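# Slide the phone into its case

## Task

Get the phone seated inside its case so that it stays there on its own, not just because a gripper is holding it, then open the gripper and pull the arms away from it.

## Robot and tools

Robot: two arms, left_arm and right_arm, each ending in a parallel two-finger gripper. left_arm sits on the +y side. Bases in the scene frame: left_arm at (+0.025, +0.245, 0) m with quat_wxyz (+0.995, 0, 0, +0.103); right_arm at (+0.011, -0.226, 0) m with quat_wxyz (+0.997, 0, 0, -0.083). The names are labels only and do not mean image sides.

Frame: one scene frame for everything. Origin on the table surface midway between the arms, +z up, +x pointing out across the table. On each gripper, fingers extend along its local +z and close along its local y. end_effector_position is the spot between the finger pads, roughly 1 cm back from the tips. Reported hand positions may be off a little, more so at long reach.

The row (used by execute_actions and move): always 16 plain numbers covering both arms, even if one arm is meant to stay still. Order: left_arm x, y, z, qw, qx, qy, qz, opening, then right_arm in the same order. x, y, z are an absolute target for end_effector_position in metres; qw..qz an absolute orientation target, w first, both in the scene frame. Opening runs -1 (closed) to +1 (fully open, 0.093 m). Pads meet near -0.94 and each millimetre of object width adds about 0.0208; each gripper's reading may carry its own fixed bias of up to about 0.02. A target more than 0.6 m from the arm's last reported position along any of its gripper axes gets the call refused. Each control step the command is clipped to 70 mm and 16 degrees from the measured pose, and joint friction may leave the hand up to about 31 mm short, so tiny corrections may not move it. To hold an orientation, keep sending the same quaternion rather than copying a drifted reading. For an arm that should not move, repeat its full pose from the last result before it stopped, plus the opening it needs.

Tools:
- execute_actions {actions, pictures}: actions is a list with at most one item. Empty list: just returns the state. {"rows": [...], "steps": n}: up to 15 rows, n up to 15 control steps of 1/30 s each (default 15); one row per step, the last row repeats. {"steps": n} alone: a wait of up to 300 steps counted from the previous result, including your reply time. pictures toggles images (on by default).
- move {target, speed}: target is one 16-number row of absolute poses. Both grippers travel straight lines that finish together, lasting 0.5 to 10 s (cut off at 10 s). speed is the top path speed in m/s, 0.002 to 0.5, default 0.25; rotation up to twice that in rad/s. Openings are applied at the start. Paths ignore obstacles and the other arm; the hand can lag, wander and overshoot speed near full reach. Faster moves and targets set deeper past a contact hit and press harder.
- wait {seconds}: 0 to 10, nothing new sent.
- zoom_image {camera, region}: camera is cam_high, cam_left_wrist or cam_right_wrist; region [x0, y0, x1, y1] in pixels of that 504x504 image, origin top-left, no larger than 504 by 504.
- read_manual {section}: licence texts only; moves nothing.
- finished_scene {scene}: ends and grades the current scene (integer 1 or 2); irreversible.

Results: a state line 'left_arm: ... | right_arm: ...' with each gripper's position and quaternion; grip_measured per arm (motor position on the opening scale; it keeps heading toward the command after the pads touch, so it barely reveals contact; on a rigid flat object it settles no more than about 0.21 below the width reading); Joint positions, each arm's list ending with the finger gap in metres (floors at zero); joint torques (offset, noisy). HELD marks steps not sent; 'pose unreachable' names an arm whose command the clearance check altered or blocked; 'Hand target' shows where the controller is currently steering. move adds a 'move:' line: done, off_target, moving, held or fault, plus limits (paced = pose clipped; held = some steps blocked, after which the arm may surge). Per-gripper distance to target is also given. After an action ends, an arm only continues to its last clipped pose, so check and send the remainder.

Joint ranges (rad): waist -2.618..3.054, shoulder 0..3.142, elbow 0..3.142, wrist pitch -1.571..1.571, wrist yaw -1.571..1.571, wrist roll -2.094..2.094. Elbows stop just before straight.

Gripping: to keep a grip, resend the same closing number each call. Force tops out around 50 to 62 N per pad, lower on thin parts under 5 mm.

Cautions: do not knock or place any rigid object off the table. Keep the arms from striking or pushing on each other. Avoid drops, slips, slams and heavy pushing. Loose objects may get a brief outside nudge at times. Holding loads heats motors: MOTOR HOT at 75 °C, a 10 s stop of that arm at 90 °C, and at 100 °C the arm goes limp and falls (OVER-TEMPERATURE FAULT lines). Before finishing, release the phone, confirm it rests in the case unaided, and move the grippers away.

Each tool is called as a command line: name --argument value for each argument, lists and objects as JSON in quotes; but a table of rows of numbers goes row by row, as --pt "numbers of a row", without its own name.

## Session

execute_actions --actions '[]'

Scene clock: 0.00 s of 4200.00 s.
left_arm: end_effector_position=(+0.3155, +0.2530, +0.2991) grip_measured=+0.989 end_effector_quat_wxyz=(+0.649, -0.651, +0.347, -0.189) | right_arm: end_effector_position=(+0.1256, +0.0555, +0.1440) grip_measured=+1.000 end_effector_quat_wxyz=(+0.067, -0.387, +0.776, +0.494)
Joint positions: left_arm=[-0.78   1.039  0.809 -0.185 -1.353 -1.771  0.093] | right_arm=[ 0.893  1.236  0.705 -0.452 -0.921  0.098  0.093]
Joint velocities: left_arm=[-0.007  0.002  0.007 -0.022 -0.022  0.007  0.001] | right_arm=[ 0.012 -0.022  0.017 -0.081 -0.066 -0.007  0.   ]
Joint torques (N m, as the arm reports them, + toward a larger angle): no reading
Motor temperatures (°C, as the motors report them): left_arm=[24 22 23 21 23 22] | right_arm=[23 26 23 23 24 25]
Hand target (left_arm): +0.315, +0.253, +0.299; +0.649, -0.651, +0.347, -0.189
Hand target (right_arm): +0.126, +0.055, +0.144; +0.067, -0.387, +0.776, +0.494
camera_calibration (this result's frames):
cam_left_wrist: T_world_to_cam=[[0.187967, -0.0685122, 0.979783, -0.338331], [0.329494, -0.935356, -0.128618, 0.209611], [0.925258, 0.347008, -0.153242, -0.248277], [0, 0, 0, 1]] pos_world=[0.22425, 0.259036, 0.320404]
cam_right_wrist: T_world_to_cam=[[0.66255, -0.214069, -0.717776, 0.0321106], [-0.50197, -0.838151, -0.213378, 0.176767], [-0.555927, 0.501675, -0.662772, 0.224046], [0, 0, 0, 1]] pos_world=[0.19201, 0.042633, 0.209258]

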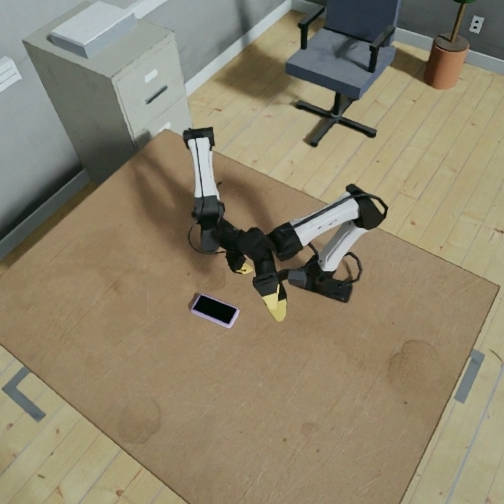

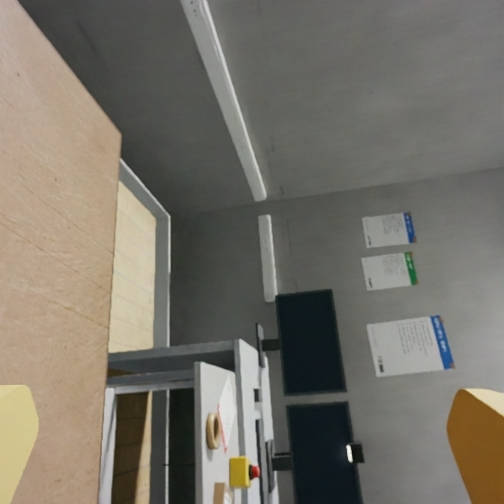

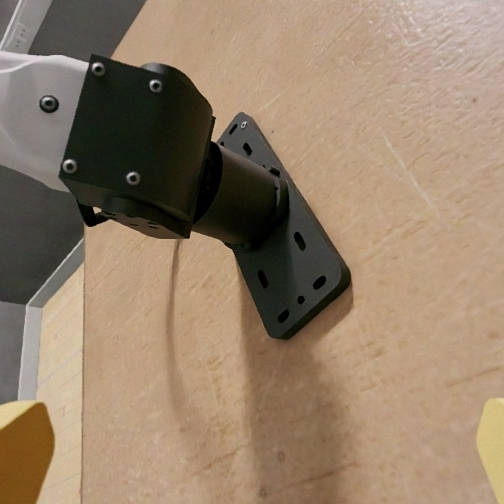

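Left away first, then right.

move --target '[0.2,0.42,0.3,0,0,1,0,1,0.126,0.055,0.144,0.067,-0.387,0.776,0.494,-1]'

move --target '[0.2,0.42,0.3,0,0,1,0,1,0.30,0.0,0.15,0,0,1,0,-1]'

Scene clock: 9.20 s of 4200.00 s.
left_arm: end_effector_position=(+0.2005, +0.4160, +0.3018) grip_measured=+0.989 end_effector_quat_wxyz=(+0.170, -0.015, +0.976, +0.135) | right_arm: end_effector_position=(+0.1256, +0.0555, +0.1440) grip_measured=-0.992 end_effector_quat_wxyz=(+0.067, -0.387, +0.776, +0.494)
Joint positions: left_arm=[ 0.603  1.278  1.7   -1.558  0.052  0.766  0.093] | right_arm=[ 0.893  1.236  0.705 -0.452 -0.921  0.098  0.   ]
Joint velocities: left_arm=[-0.017  0.012  0.017  0.022 -0.007 -0.007 -0.001] | right_arm=[-0.012  0.007  0.002  0.022 -0.051  0.007  0.   ]
Joint torques (N m, as the arm reports them, + toward a larger angle): left_arm=[-0.24 -1.53  7.36  0.95 -0.08 -0.02] | right_arm=[-0.43 -4.25  7.6   1.17 -0.49 -0.1 ]
Motor temperatures (°C, as the motors report them): left_arm=[24 22 24 22 23 22] | right_arm=[23 26 25 24 25 25]
Hand target (left_arm): +0.201, +0.416, +0.301; +0.159, -0.007, +0.978, +0.132
Hand target (right_arm): +0.126, +0.055, +0.144; +0.067, -0.387, +0.776, +0.494
Off the commanded pose (left_arm): 0.004 m, 25 deg; orientation clipped at the last step of the last action.
Off the commanded pose (right_arm): 0.001 m, 0 deg.
joint sent to its limit (left arm) — the command would take joint 4 (wrist pitch) past its lower limit, so that joint was sent only as far as its limit.
After step 90, 0.47 s passed at rest.
move: off_target (left_arm); limits=paced
camera_calibration (this result's frames):
cam_left_wrist: T_world_to_cam=[[0.0961733, -0.9641, -0.247513, 0.453215], [-0.990012, -0.118405, 0.0765267, 0.263125], [-0.103086, 0.237681, -0.965858, 0.298884], [0, 0, 0, 1]] pos_world=[0.247721, 0.39706, 0.38072]
cam_right_wrist: T_world_to_cam=[[0.66255, -0.214069, -0.717776, 0.0321106], [-0.50197, -0.838151, -0.213378, 0.176767], [-0.555927, 0.501675, -0.662772, 0.224046], [0, 0, 0, 1]] pos_world=[0.19201, 0.042633, 0.209258]

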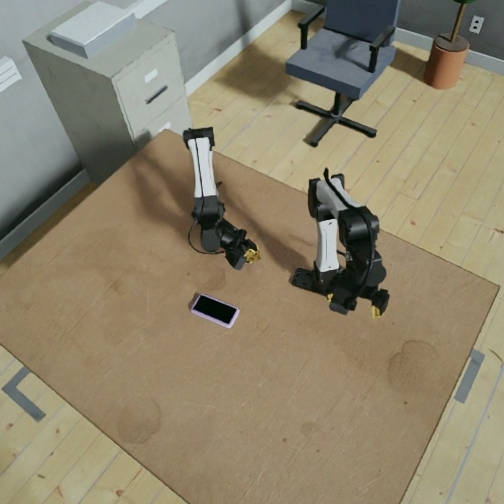

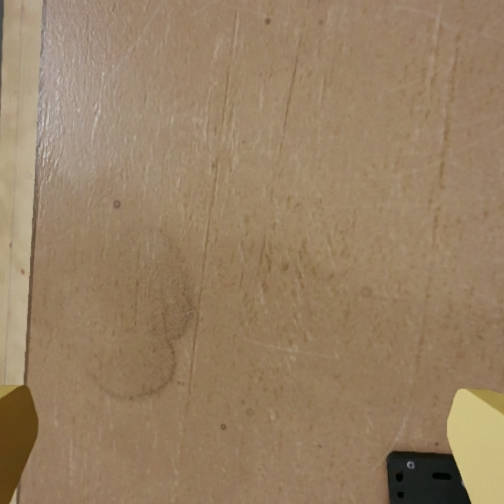

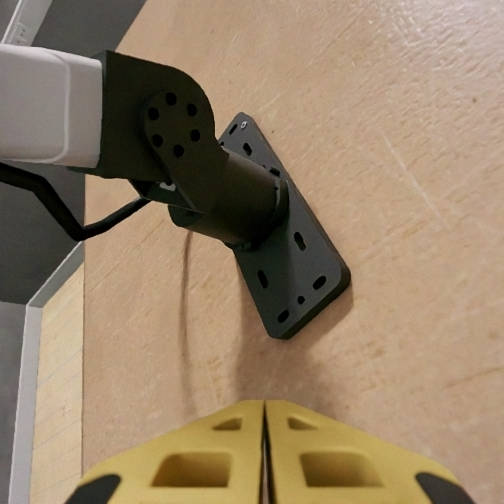

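Scene clock: 12.57 s of 4200.00 s.
left_arm: end_effector_position=(+0.1976, +0.4189, +0.3016) grip_measured=+0.989 end_effector_quat_wxyz=(+0.160, -0.015, +0.976, +0.145) | right_arm: end_effector_position=(+0.2931, +0.0010, +0.1520) grip_measured=-0.992 end_effector_quat_wxyz=(-0.001, -0.012, +1.000, +0.006)
Joint positions: left_arm=[ 0.599  1.278  1.7   -1.558  0.023  0.77   0.093] | right_arm=[ 0.839  1.92   1.81  -1.455 -0.01   0.649  0.   ]
Joint velocities: left_arm=[-0.002 -0.002  0.007  0.007 -0.051 -0.051  0.001] | right_arm=[-0.012 -0.007  0.002  0.051  0.022  0.007  0.   ]
Joint torques (N m, as the arm reports them, + toward a larger angle): left_arm=[-0.38 -0.76  7.57  0.95 -0.07  0.  ] | right_arm=[-1.02 -9.11  8.58  0.24  0.06  0.04]
Motor temperatures (°C, as the motors report them): left_arm=[24 22 24 23 23 22] | right_arm=[23 26 25 24 25 25]
Hand target (left_arm): +0.200, +0.420, +0.299; +0.148, -0.007, +0.979, +0.139
Hand target (right_arm): +0.299, -0.002, +0.152; +0.000, -0.003, +1.000, +0.000
Off the commanded pose (left_arm): 0.003 m, 25 deg; orientation clipped at the last step of the last action.
Off the commanded pose (right_arm): 0.007 m, 1 deg.
joint sent to its limit (left arm) — the command would take joint 4 (wrist pitch) past its lower limit, so that joint was sent only as far as its limit.
move: off_target (left_arm); limits=paced
camera_calibration (this result's frames):
cam_left_wrist: T_world_to_cam=[[0.0969401, -0.958505, -0.268089, 0.459939], [-0.987542, -0.126176, 0.0940278, 0.258071], [-0.123952, 0.255634, -0.958795, 0.292208], [0, 0, 0, 1]] pos_world=[0.246489, 0.398718, 0.379206]
cam_right_wrist: T_world_to_cam=[[0.0172434, -0.999765, -0.0131221, -0.00202733], [-0.897953, -0.021257, 0.439577, 0.232892], [-0.439753, 0.00420323, -0.898109, 0.352042], [0, 0, 0, 1]] pos_world=[0.363973, 0.00144402, 0.213772]

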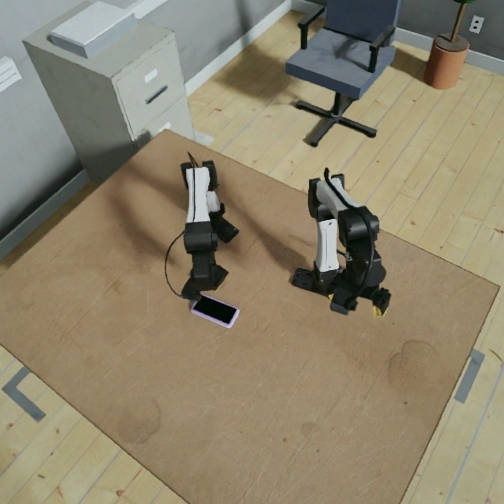

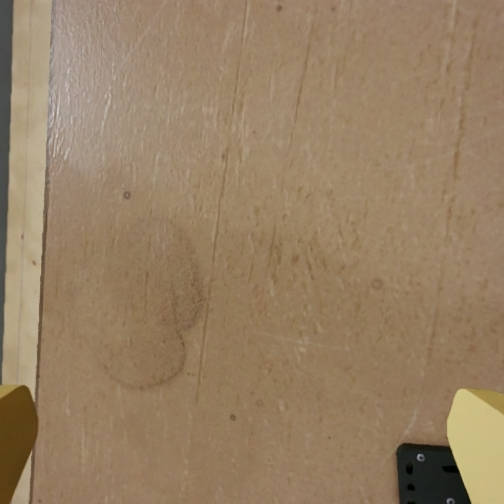

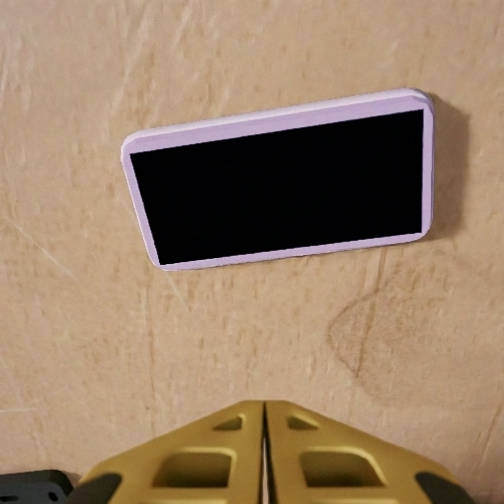

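move --target '[0.2,0.42,0.3,0,0,1,0,1,0.31,-0.05,0.045,0,0,1,0,-1]'

move --target '[0.2,0.42,0.3,0,0,1,0,1,0.31,-0.05,-0.025,0,0,1,0,-1]' --speed 0.03

move --target '[0.2,0.42,0.3,0,0,1,0,1,0.31,-0.05,0.05,0,0,1,0,-1]'

move --target '[0.2,0.42,0.3,0,0,1,0,1,0.297,0.03,0.05,0,0,1,0,-1]'

move --target '[0.2,0.42,0.3,0,0,1,0,1,0.297,0.03,-0.025,0,0,1,0,-1]' --speed 0.03

move --target '[0.2,0.42,0.3,0,0,1,0,1,0.30,0.0,0.15,0,0,1,0,-1]'

Scene clock: 21.93 s of 4200.00 s.
left_arm: end_effector_position=(+0.1975, +0.4190, +0.3016) grip_measured=+0.989 end_effector_quat_wxyz=(+0.160, -0.015, +0.976, +0.145) | right_arm: end_effector_position=(+0.3058, -0.0472, +0.0411) grip_measured=-0.992 end_effector_quat_wxyz=(-0.012, -0.001, +1.000, -0.002)
Joint positions: left_arm=[ 0.599  1.278  1.7   -1.558  0.022  0.77   0.093] | right_arm=[ 0.707  1.92   1.364 -1.038 -0.009  0.537  0.   ]
Joint velocities: left_arm=[ 0.002 -0.017  0.007  0.007 -0.022 -0.007  0.001] | right_arm=[-0.002 -0.002  0.002 -0.007  0.037  0.051  0.   ]
Joint torques (N m, as the arm reports them, + toward a larger angle): left_arm=[-0.41 -0.8   7.57  0.95 -0.06  0.  ] | right_arm=[ -0.83 -12.63   5.2    0.37   0.01  -0.1 ]
Motor temperatures (°C, as the motors report them): left_arm=[24 22 25 23 23 22] | right_arm=[23 28 26 24 24 25]
Hand target (left_arm): +0.200, +0.420, +0.299; +0.148, -0.006, +0.979, +0.139
Hand target (right_arm): +0.307, -0.051, +0.045; -0.002, +0.000, +1.000, +0.001
Off the commanded pose (left_arm): 0.003 m, 25 deg; orientation clipped at the last step of the last action.
Off the commanded pose (right_arm): 0.006 m, 1 deg.
joint sent to its limit (left arm) — the command would take joint 4 (wrist pitch) past its lower limit, so that joint was sent only as far as its limit.
After step 90, 4.83 s passed at rest.
move: off_target (left_arm); limits=paced
camera_calibration (this result's frames):
cam_left_wrist: T_world_to_cam=[[0.0963924, -0.958349, -0.268843, 0.460303], [-0.98752, -0.125878, 0.094648, 0.257676], [-0.124547, 0.256364, -0.958523, 0.2919], [0, 0, 0, 1]] pos_world=[0.246446, 0.398734, 0.379154]
cam_right_wrist: T_world_to_cam=[[-0.00308912, -0.999993, 0.00220944, -0.0462662], [-0.887923, 0.00375922, 0.459977, 0.28936], [-0.459982, -0.000540891, -0.887928, 0.263773], [0, 0, 0, 1]] pos_world=[0.378117, -0.0472109, 0.101215]

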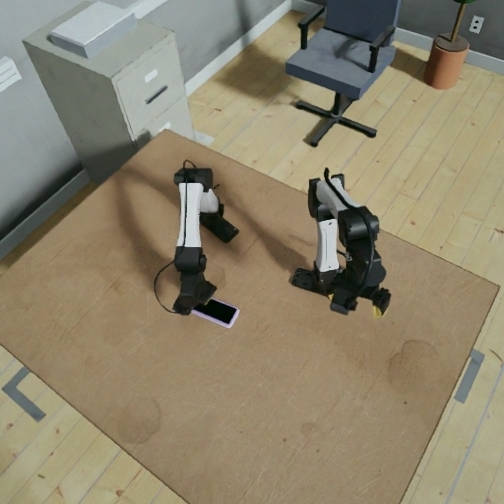

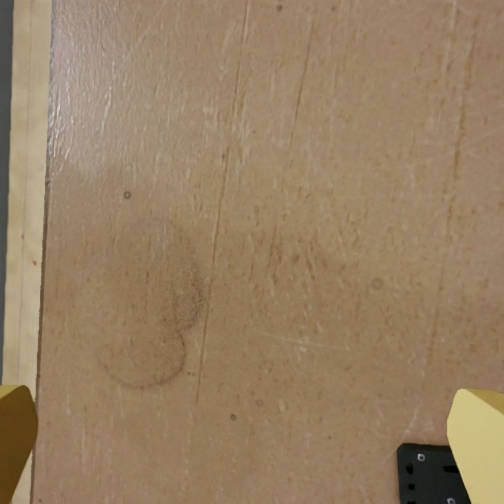

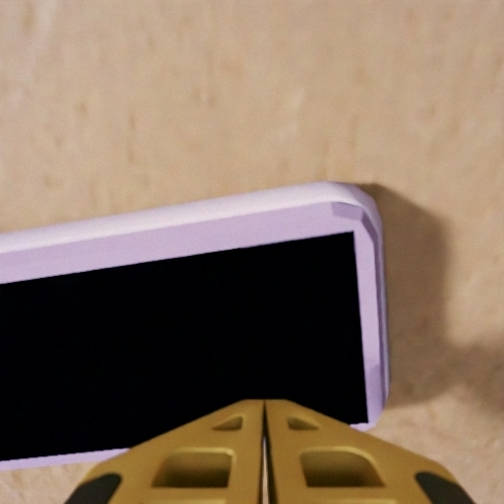

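Scene clock: 29.43 s of 4200.00 s.
left_arm: end_effector_position=(+0.1975, +0.4190, +0.3016) grip_measured=+0.989 end_effector_quat_wxyz=(+0.160, -0.015, +0.976, +0.145) | right_arm: end_effector_position=(+0.3103, -0.0445, +0.0140) grip_measured=-0.992 end_effector_quat_wxyz=(+0.009, -0.002, +1.000, +0.011)
Joint positions: left_arm=[ 0.599  1.278  1.7   -1.558  0.022  0.771  0.093] | right_arm=[ 0.707  1.933  1.268 -0.88  -0.009  0.537  0.   ]
Joint velocities: left_arm=[ 0.012  0.017  0.012  0.081 -0.007 -0.066 -0.   ] | right_arm=[-0.002 -0.012  0.002  0.051 -0.11   0.022  0.   ]
Joint torques (N m, as the arm reports them, + toward a larger angle): left_arm=[-0.41 -0.8   7.56  0.94 -0.07 -0.01] | right_arm=[-0.78 -5.22  0.91  1.31  0.05 -0.09]
Motor temperatures (°C, as the motors report them): left_arm=[24 22 26 23 23 22] | right_arm=[23 28 26 24 24 25]
Hand target (left_arm): +0.200, +0.420, +0.299; +0.148, -0.006, +0.979, +0.139
Hand target (right_arm): +0.306, -0.052, -0.021; -0.002, +0.000, +1.000, -0.001
Off the commanded pose (left_arm): 0.003 m, 25 deg; orientation clipped at the last step of the last action.
Off the commanded pose (right_arm): 0.039 m, 2 deg.
joint sent to its limit (left arm) — the command would take joint 4 (wrist pitch) past its lower limit, so that joint was sent only as far as its limit.
move: off_target (left_arm, right_arm); limits=paced
camera_calibration (this result's frames):
cam_left_wrist: T_world_to_cam=[[0.0956704, -0.958352, -0.269089, 0.460522], [-0.987586, -0.125217, 0.0948361, 0.257355], [-0.124581, 0.256676, -0.958435, 0.29175], [0, 0, 0, 1]] pos_world=[0.246449, 0.398682, 0.379138]
cam_right_wrist: T_world_to_cam=[[-0.00265333, -0.999732, -0.0230165, -0.0432798], [-0.906403, -0.00731799, 0.42235, 0.311544], [-0.422405, 0.0219828, -0.906141, 0.231395], [0, 0, 0, 1]] pos_world=[0.380012, -0.046075, 0.0770997]

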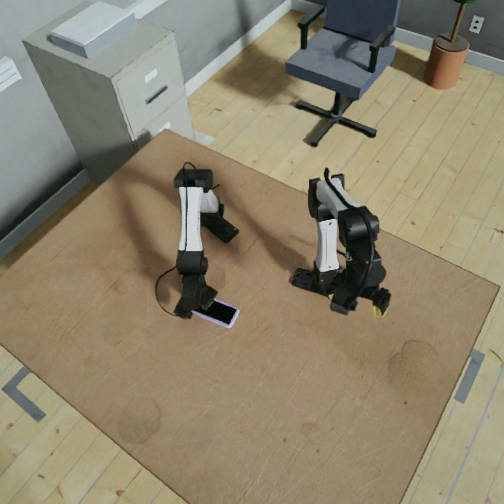

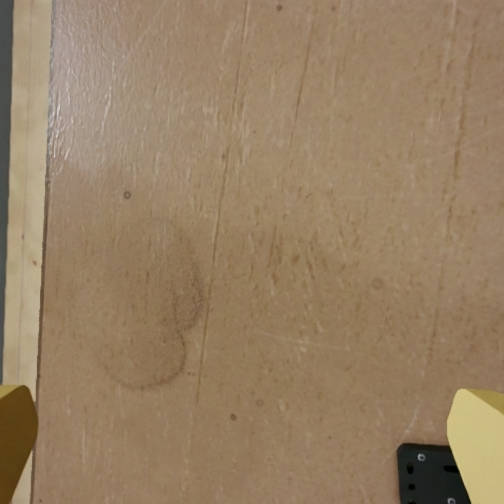

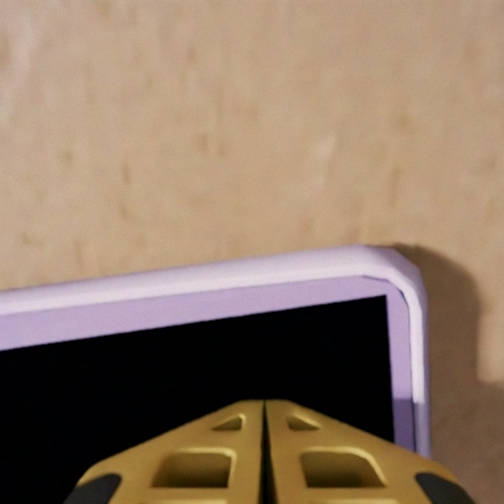

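Scene clock: 30.80 s of 4200.00 s.
left_arm: end_effector_position=(+0.1975, +0.4190, +0.3016) grip_measured=+0.989 end_effector_quat_wxyz=(+0.160, -0.015, +0.976, +0.145) | right_arm: end_effector_position=(+0.3023, -0.0493, +0.0352) grip_measured=-0.992 end_effector_quat_wxyz=(-0.020, -0.001, +1.000, -0.006)
Joint positions: left_arm=[ 0.599  1.278  1.7   -1.558  0.022  0.771  0.093] | right_arm=[ 0.707  1.928  1.35  -1.034 -0.01   0.537  0.   ]
Joint velocities: left_arm=[ 0.002 -0.012 -0.022  0.007 -0.051 -0.022 -0.001] | right_arm=[-0.002 -0.002 -0.012 -0.007 -0.037  0.007  0.   ]
Joint torques (N m, as the arm reports them, + toward a larger angle): left_arm=[-0.42 -0.78  7.55  0.94 -0.06 -0.01] | right_arm=[ -0.8  -12.91   8.29   0.16   0.05  -0.09]
Motor temperatures (°C, as the motors report them): left_arm=[24 22 26 23 23 22] | right_arm=[23 29 26 24 24 25]
Hand target (left_arm): +0.200, +0.420, +0.299; +0.148, -0.006, +0.979, +0.139
Hand target (right_arm): +0.310, -0.050, +0.050; -0.000, +0.000, +1.000, -0.000
Off the commanded pose (left_arm): 0.003 m, 25 deg; orientation clipped at the last step of the last action.
Off the commanded pose (right_arm): 0.017 m, 2 deg.
joint sent to its limit (left arm) — the command would take joint 4 (wrist pitch) past its lower limit, so that joint was sent only as far as its limit.
move: off_target (left_arm, right_arm); limits=paced
camera_calibration (this result's frames):
cam_left_wrist: T_world_to_cam=[[0.0956704, -0.958352, -0.269089, 0.460522], [-0.987586, -0.125217, 0.0948361, 0.257355], [-0.124581, 0.256676, -0.958435, 0.29175], [0, 0, 0, 1]] pos_world=[0.246449, 0.398682, 0.379138]
cam_right_wrist: T_world_to_cam=[[-0.00299724, -0.999933, 0.0111476, -0.0486809], [-0.880652, 0.00792066, 0.473697, 0.286409], [-0.473754, -0.0083974, -0.880617, 0.260418], [0, 0, 0, 1]] pos_world=[0.375455, -0.0487594, 0.0942007]

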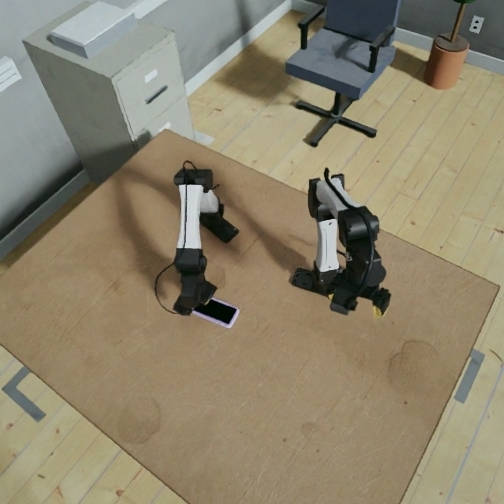

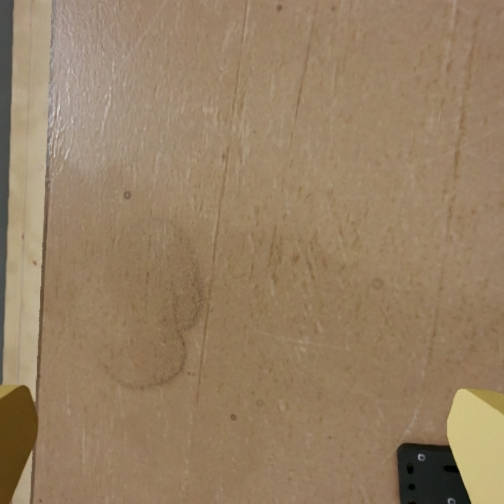

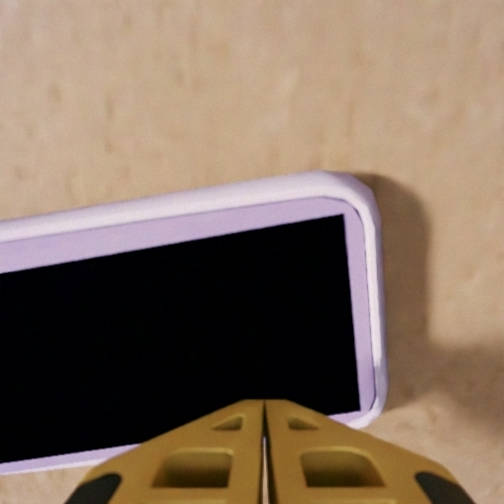

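Scene clock: 32.20 s of 4200.00 s.
left_arm: end_effector_position=(+0.1975, +0.4190, +0.3016) grip_measured=+0.989 end_effector_quat_wxyz=(+0.160, -0.015, +0.976, +0.145) | right_arm: end_effector_position=(+0.2968, +0.0267, +0.0506) grip_measured=-0.992 end_effector_quat_wxyz=(+0.002, +0.000, +1.000, +0.005)
Joint positions: left_arm=[ 0.599  1.278  1.7   -1.558  0.022  0.771  0.093] | right_arm=[ 0.888  2.016  1.541 -1.087 -0.005  0.722  0.   ]
Joint velocities: left_arm=[-0.012 -0.012 -0.022 -0.007 -0.007 -0.066  0.001] | right_arm=[ 0.007 -0.002 -0.007 -0.051  0.007 -0.051  0.   ]
Joint torques (N m, as the arm reports them, + toward a larger angle): left_arm=[-0.43 -0.8   7.55  0.95 -0.07 -0.01] | right_arm=[ 0.18 -9.89  8.54  0.27  0.07  0.  ]
Motor temperatures (°C, as the motors report them): left_arm=[24 22 26 23 23 22] | right_arm=[23 29 26 24 24 25]
Hand target (left_arm): +0.200, +0.420, +0.299; +0.148, -0.006, +0.979, +0.139
Hand target (right_arm): +0.299, +0.030, +0.049; +0.003, +0.000, +1.000, -0.001
Off the commanded pose (left_arm): 0.003 m, 25 deg; orientation clipped at the last step of the last action.
Off the commanded pose (right_arm): 0.003 m, 1 deg.
joint sent to its limit (left arm) — the command would take joint 4 (wrist pitch) past its lower limit, so that joint was sent only as far as its limit.
move: off_target (left_arm); limits=paced
camera_calibration (this result's frames):
cam_left_wrist: T_world_to_cam=[[0.0956704, -0.958352, -0.269089, 0.460522], [-0.987586, -0.125217, 0.0948361, 0.257355], [-0.124581, 0.256676, -0.958435, 0.29175], [0, 0, 0, 1]] pos_world=[0.246449, 0.398682, 0.379138]
cam_right_wrist: T_world_to_cam=[[-0.00638021, -0.999919, -0.0110195, 0.0292441], [-0.900384, 0.000950181, 0.435095, 0.28169], [-0.43505, 0.0126978, -0.900317, 0.260984], [0, 0, 0, 1]] pos_world=[0.367357, 0.0256602, 0.112728]

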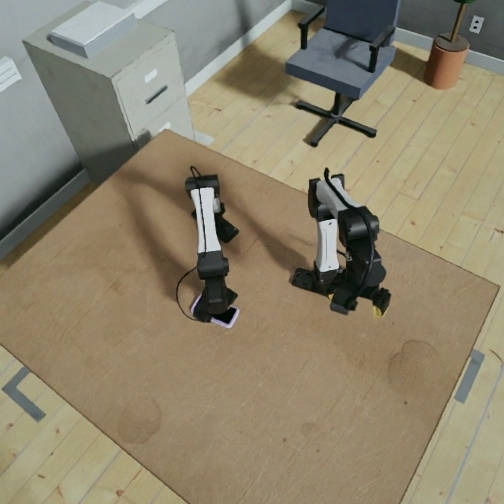

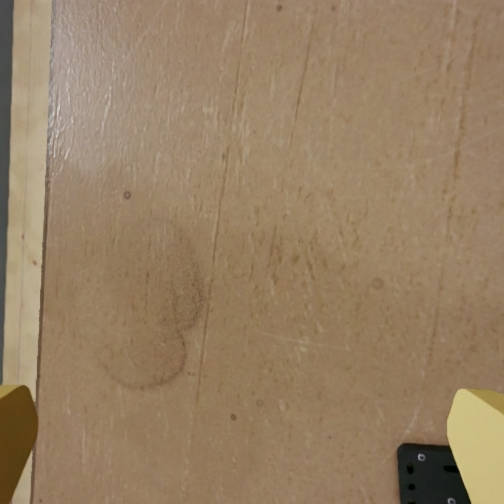

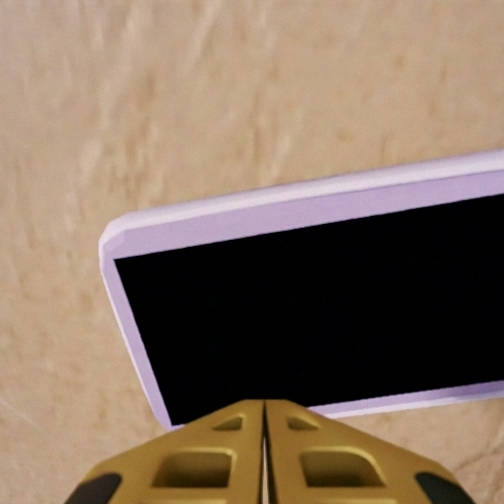

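Scene clock: 39.70 s of 4200.00 s.
left_arm: end_effector_position=(+0.1975, +0.4190, +0.3016) grip_measured=+0.989 end_effector_quat_wxyz=(+0.160, -0.015, +0.976, +0.145) | right_arm: end_effector_position=(+0.3007, +0.0304, +0.0136) grip_measured=-0.992 end_effector_quat_wxyz=(+0.012, +0.001, +1.000, +0.014)
Joint positions: left_arm=[ 0.599  1.278  1.7   -1.558  0.022  0.771  0.093] | right_arm=[ 0.888  2.054  1.443 -0.924 -0.006  0.724  0.   ]
Joint velocities: left_arm=[ 0.002  0.002  0.012  0.022 -0.051  0.037  0.   ] | right_arm=[ 0.002  0.012 -0.012 -0.051 -0.022  0.022  0.   ]
Joint torques (N m, as the arm reports them, + toward a larger angle): left_arm=[-0.42 -0.8   7.57  0.94 -0.06 -0.01] | right_arm=[ 0.26 -6.47  1.98  1.13  0.03  0.02]
Motor temperatures (°C, as the motors report them): left_arm=[24 22 26 23 23 22] | right_arm=[23 29 26 24 24 25]
Hand target (left_arm): +0.200, +0.420, +0.299; +0.148, -0.006, +0.979, +0.139
Hand target (right_arm): +0.294, +0.027, -0.022; -0.001, -0.000, +1.000, -0.001
Off the commanded pose (left_arm): 0.003 m, 25 deg; orientation clipped at the last step of the last action.
Off the commanded pose (right_arm): 0.039 m, 2 deg.
joint sent to its limit (left arm) — the command would take joint 4 (wrist pitch) past its lower limit, so that joint was sent only as far as its limit.
move: off_target (left_arm, right_arm); limits=paced
camera_calibration (this result's frames):
cam_left_wrist: T_world_to_cam=[[0.0956704, -0.958352, -0.269089, 0.460522], [-0.987586, -0.125217, 0.0948361, 0.257355], [-0.124581, 0.256676, -0.958435, 0.29175], [0, 0, 0, 1]] pos_world=[0.246449, 0.398682, 0.379138]
cam_right_wrist: T_world_to_cam=[[-0.00786716, -0.99953, -0.0296459, 0.0331855], [-0.908823, -0.00521934, 0.417148, 0.304316], [-0.417107, 0.0302247, -0.908355, 0.223489], [0, 0, 0, 1]] pos_world=[0.370049, 0.0280034, 0.077046]

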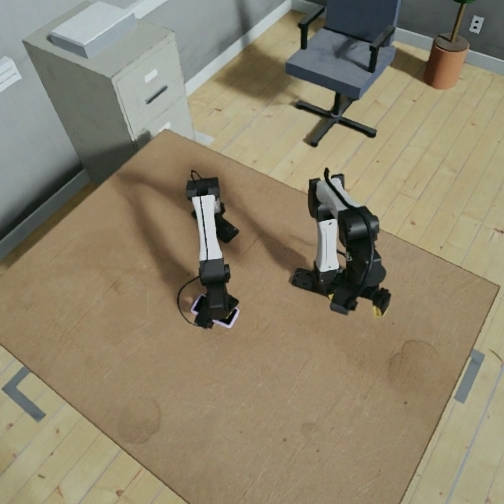

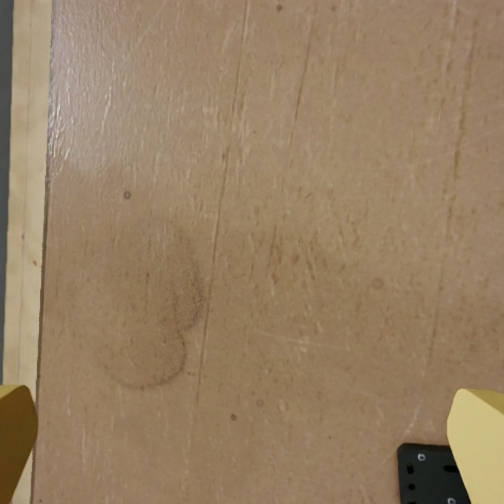

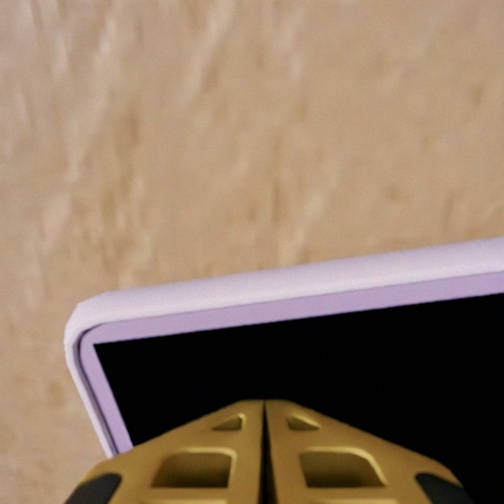

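Scene clock: 41.27 s of 4200.00 s.
left_arm: end_effector_position=(+0.1975, +0.4190, +0.3016) grip_measured=+0.989 end_effector_quat_wxyz=(+0.160, -0.015, +0.976, +0.145) | right_arm: end_effector_position=(+0.2976, +0.0048, +0.1382) grip_measured=-0.992 end_effector_quat_wxyz=(-0.014, -0.003, +1.000, -0.007)
Joint positions: left_arm=[ 0.599  1.278  1.7   -1.558  0.022  0.771  0.093] | right_arm=[ 0.842  1.976  1.832 -1.458 -0.006  0.669  0.   ]
Joint velocities: left_arm=[ 0.002 -0.027 -0.017  0.007  0.051 -0.066  0.001] | right_arm=[-0.012 -0.012 -0.012 -0.051 -0.007 -0.095  0.   ]
Joint torques (N m, as the arm reports them, + toward a larger angle): left_arm=[-0.42 -0.78  7.58  0.94 -0.07 -0.02] | right_arm=[ -0.94 -12.68   8.42   0.17   0.01  -0.1 ]
Motor temperatures (°C, as the motors report them): left_arm=[24 22 26 23 23 22] | right_arm=[23 30 26 24 24 25]
Hand target (left_arm): +0.200, +0.420, +0.299; +0.148, -0.006, +0.979, +0.139
Hand target (right_arm): +0.302, +0.002, +0.150; -0.001, -0.000, +1.000, +0.000
Off the commanded pose (left_arm): 0.003 m, 25 deg; orientation clipped at the last step of the last action.
Off the commanded pose (right_arm): 0.013 m, 2 deg.
joint sent to its limit (left arm) — the command would take joint 4 (wrist pitch) past its lower limit, so that joint was sent only as far as its limit.
move: off_target (left_arm, right_arm); limits=paced
camera_calibration (this result's frames):
cam_left_wrist: T_world_to_cam=[[0.0956704, -0.958352, -0.269089, 0.460522], [-0.987586, -0.125217, 0.0948361, 0.257355], [-0.124581, 0.256676, -0.958435, 0.29175], [0, 0, 0, 1]] pos_world=[0.246449, 0.398682, 0.379138]
cam_right_wrist: T_world_to_cam=[[0.000134825, -0.999914, 0.0131305, 0.00304534], [-0.886611, 0.00595354, 0.462477, 0.236453], [-0.462516, -0.011704, -0.886534, 0.346823], [0, 0, 0, 1]] pos_world=[0.370052, 0.00569657, 0.198076]

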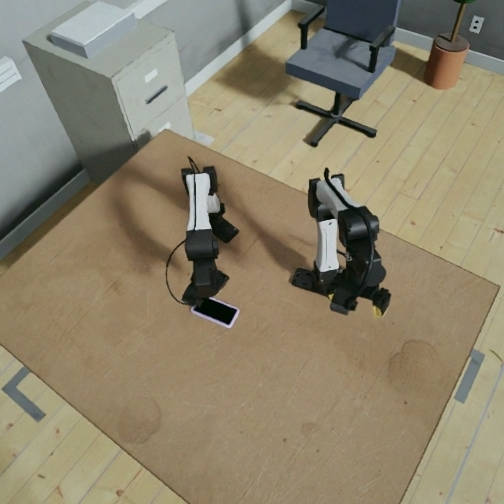

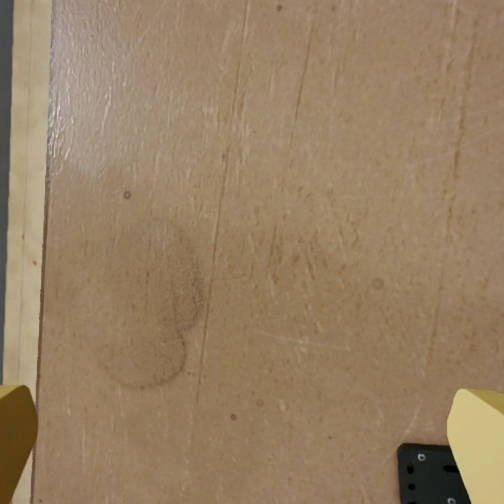

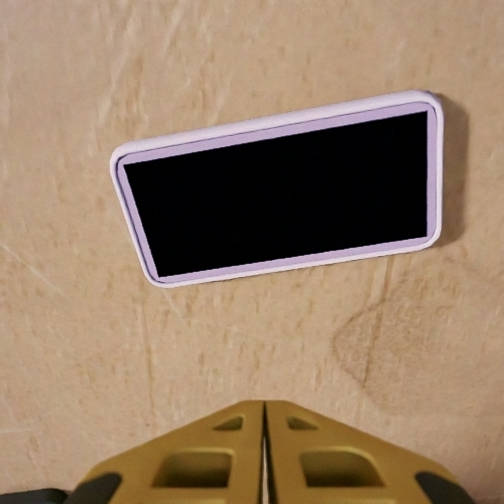

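finished_scene --scene 2

The scene is finished: the task was done.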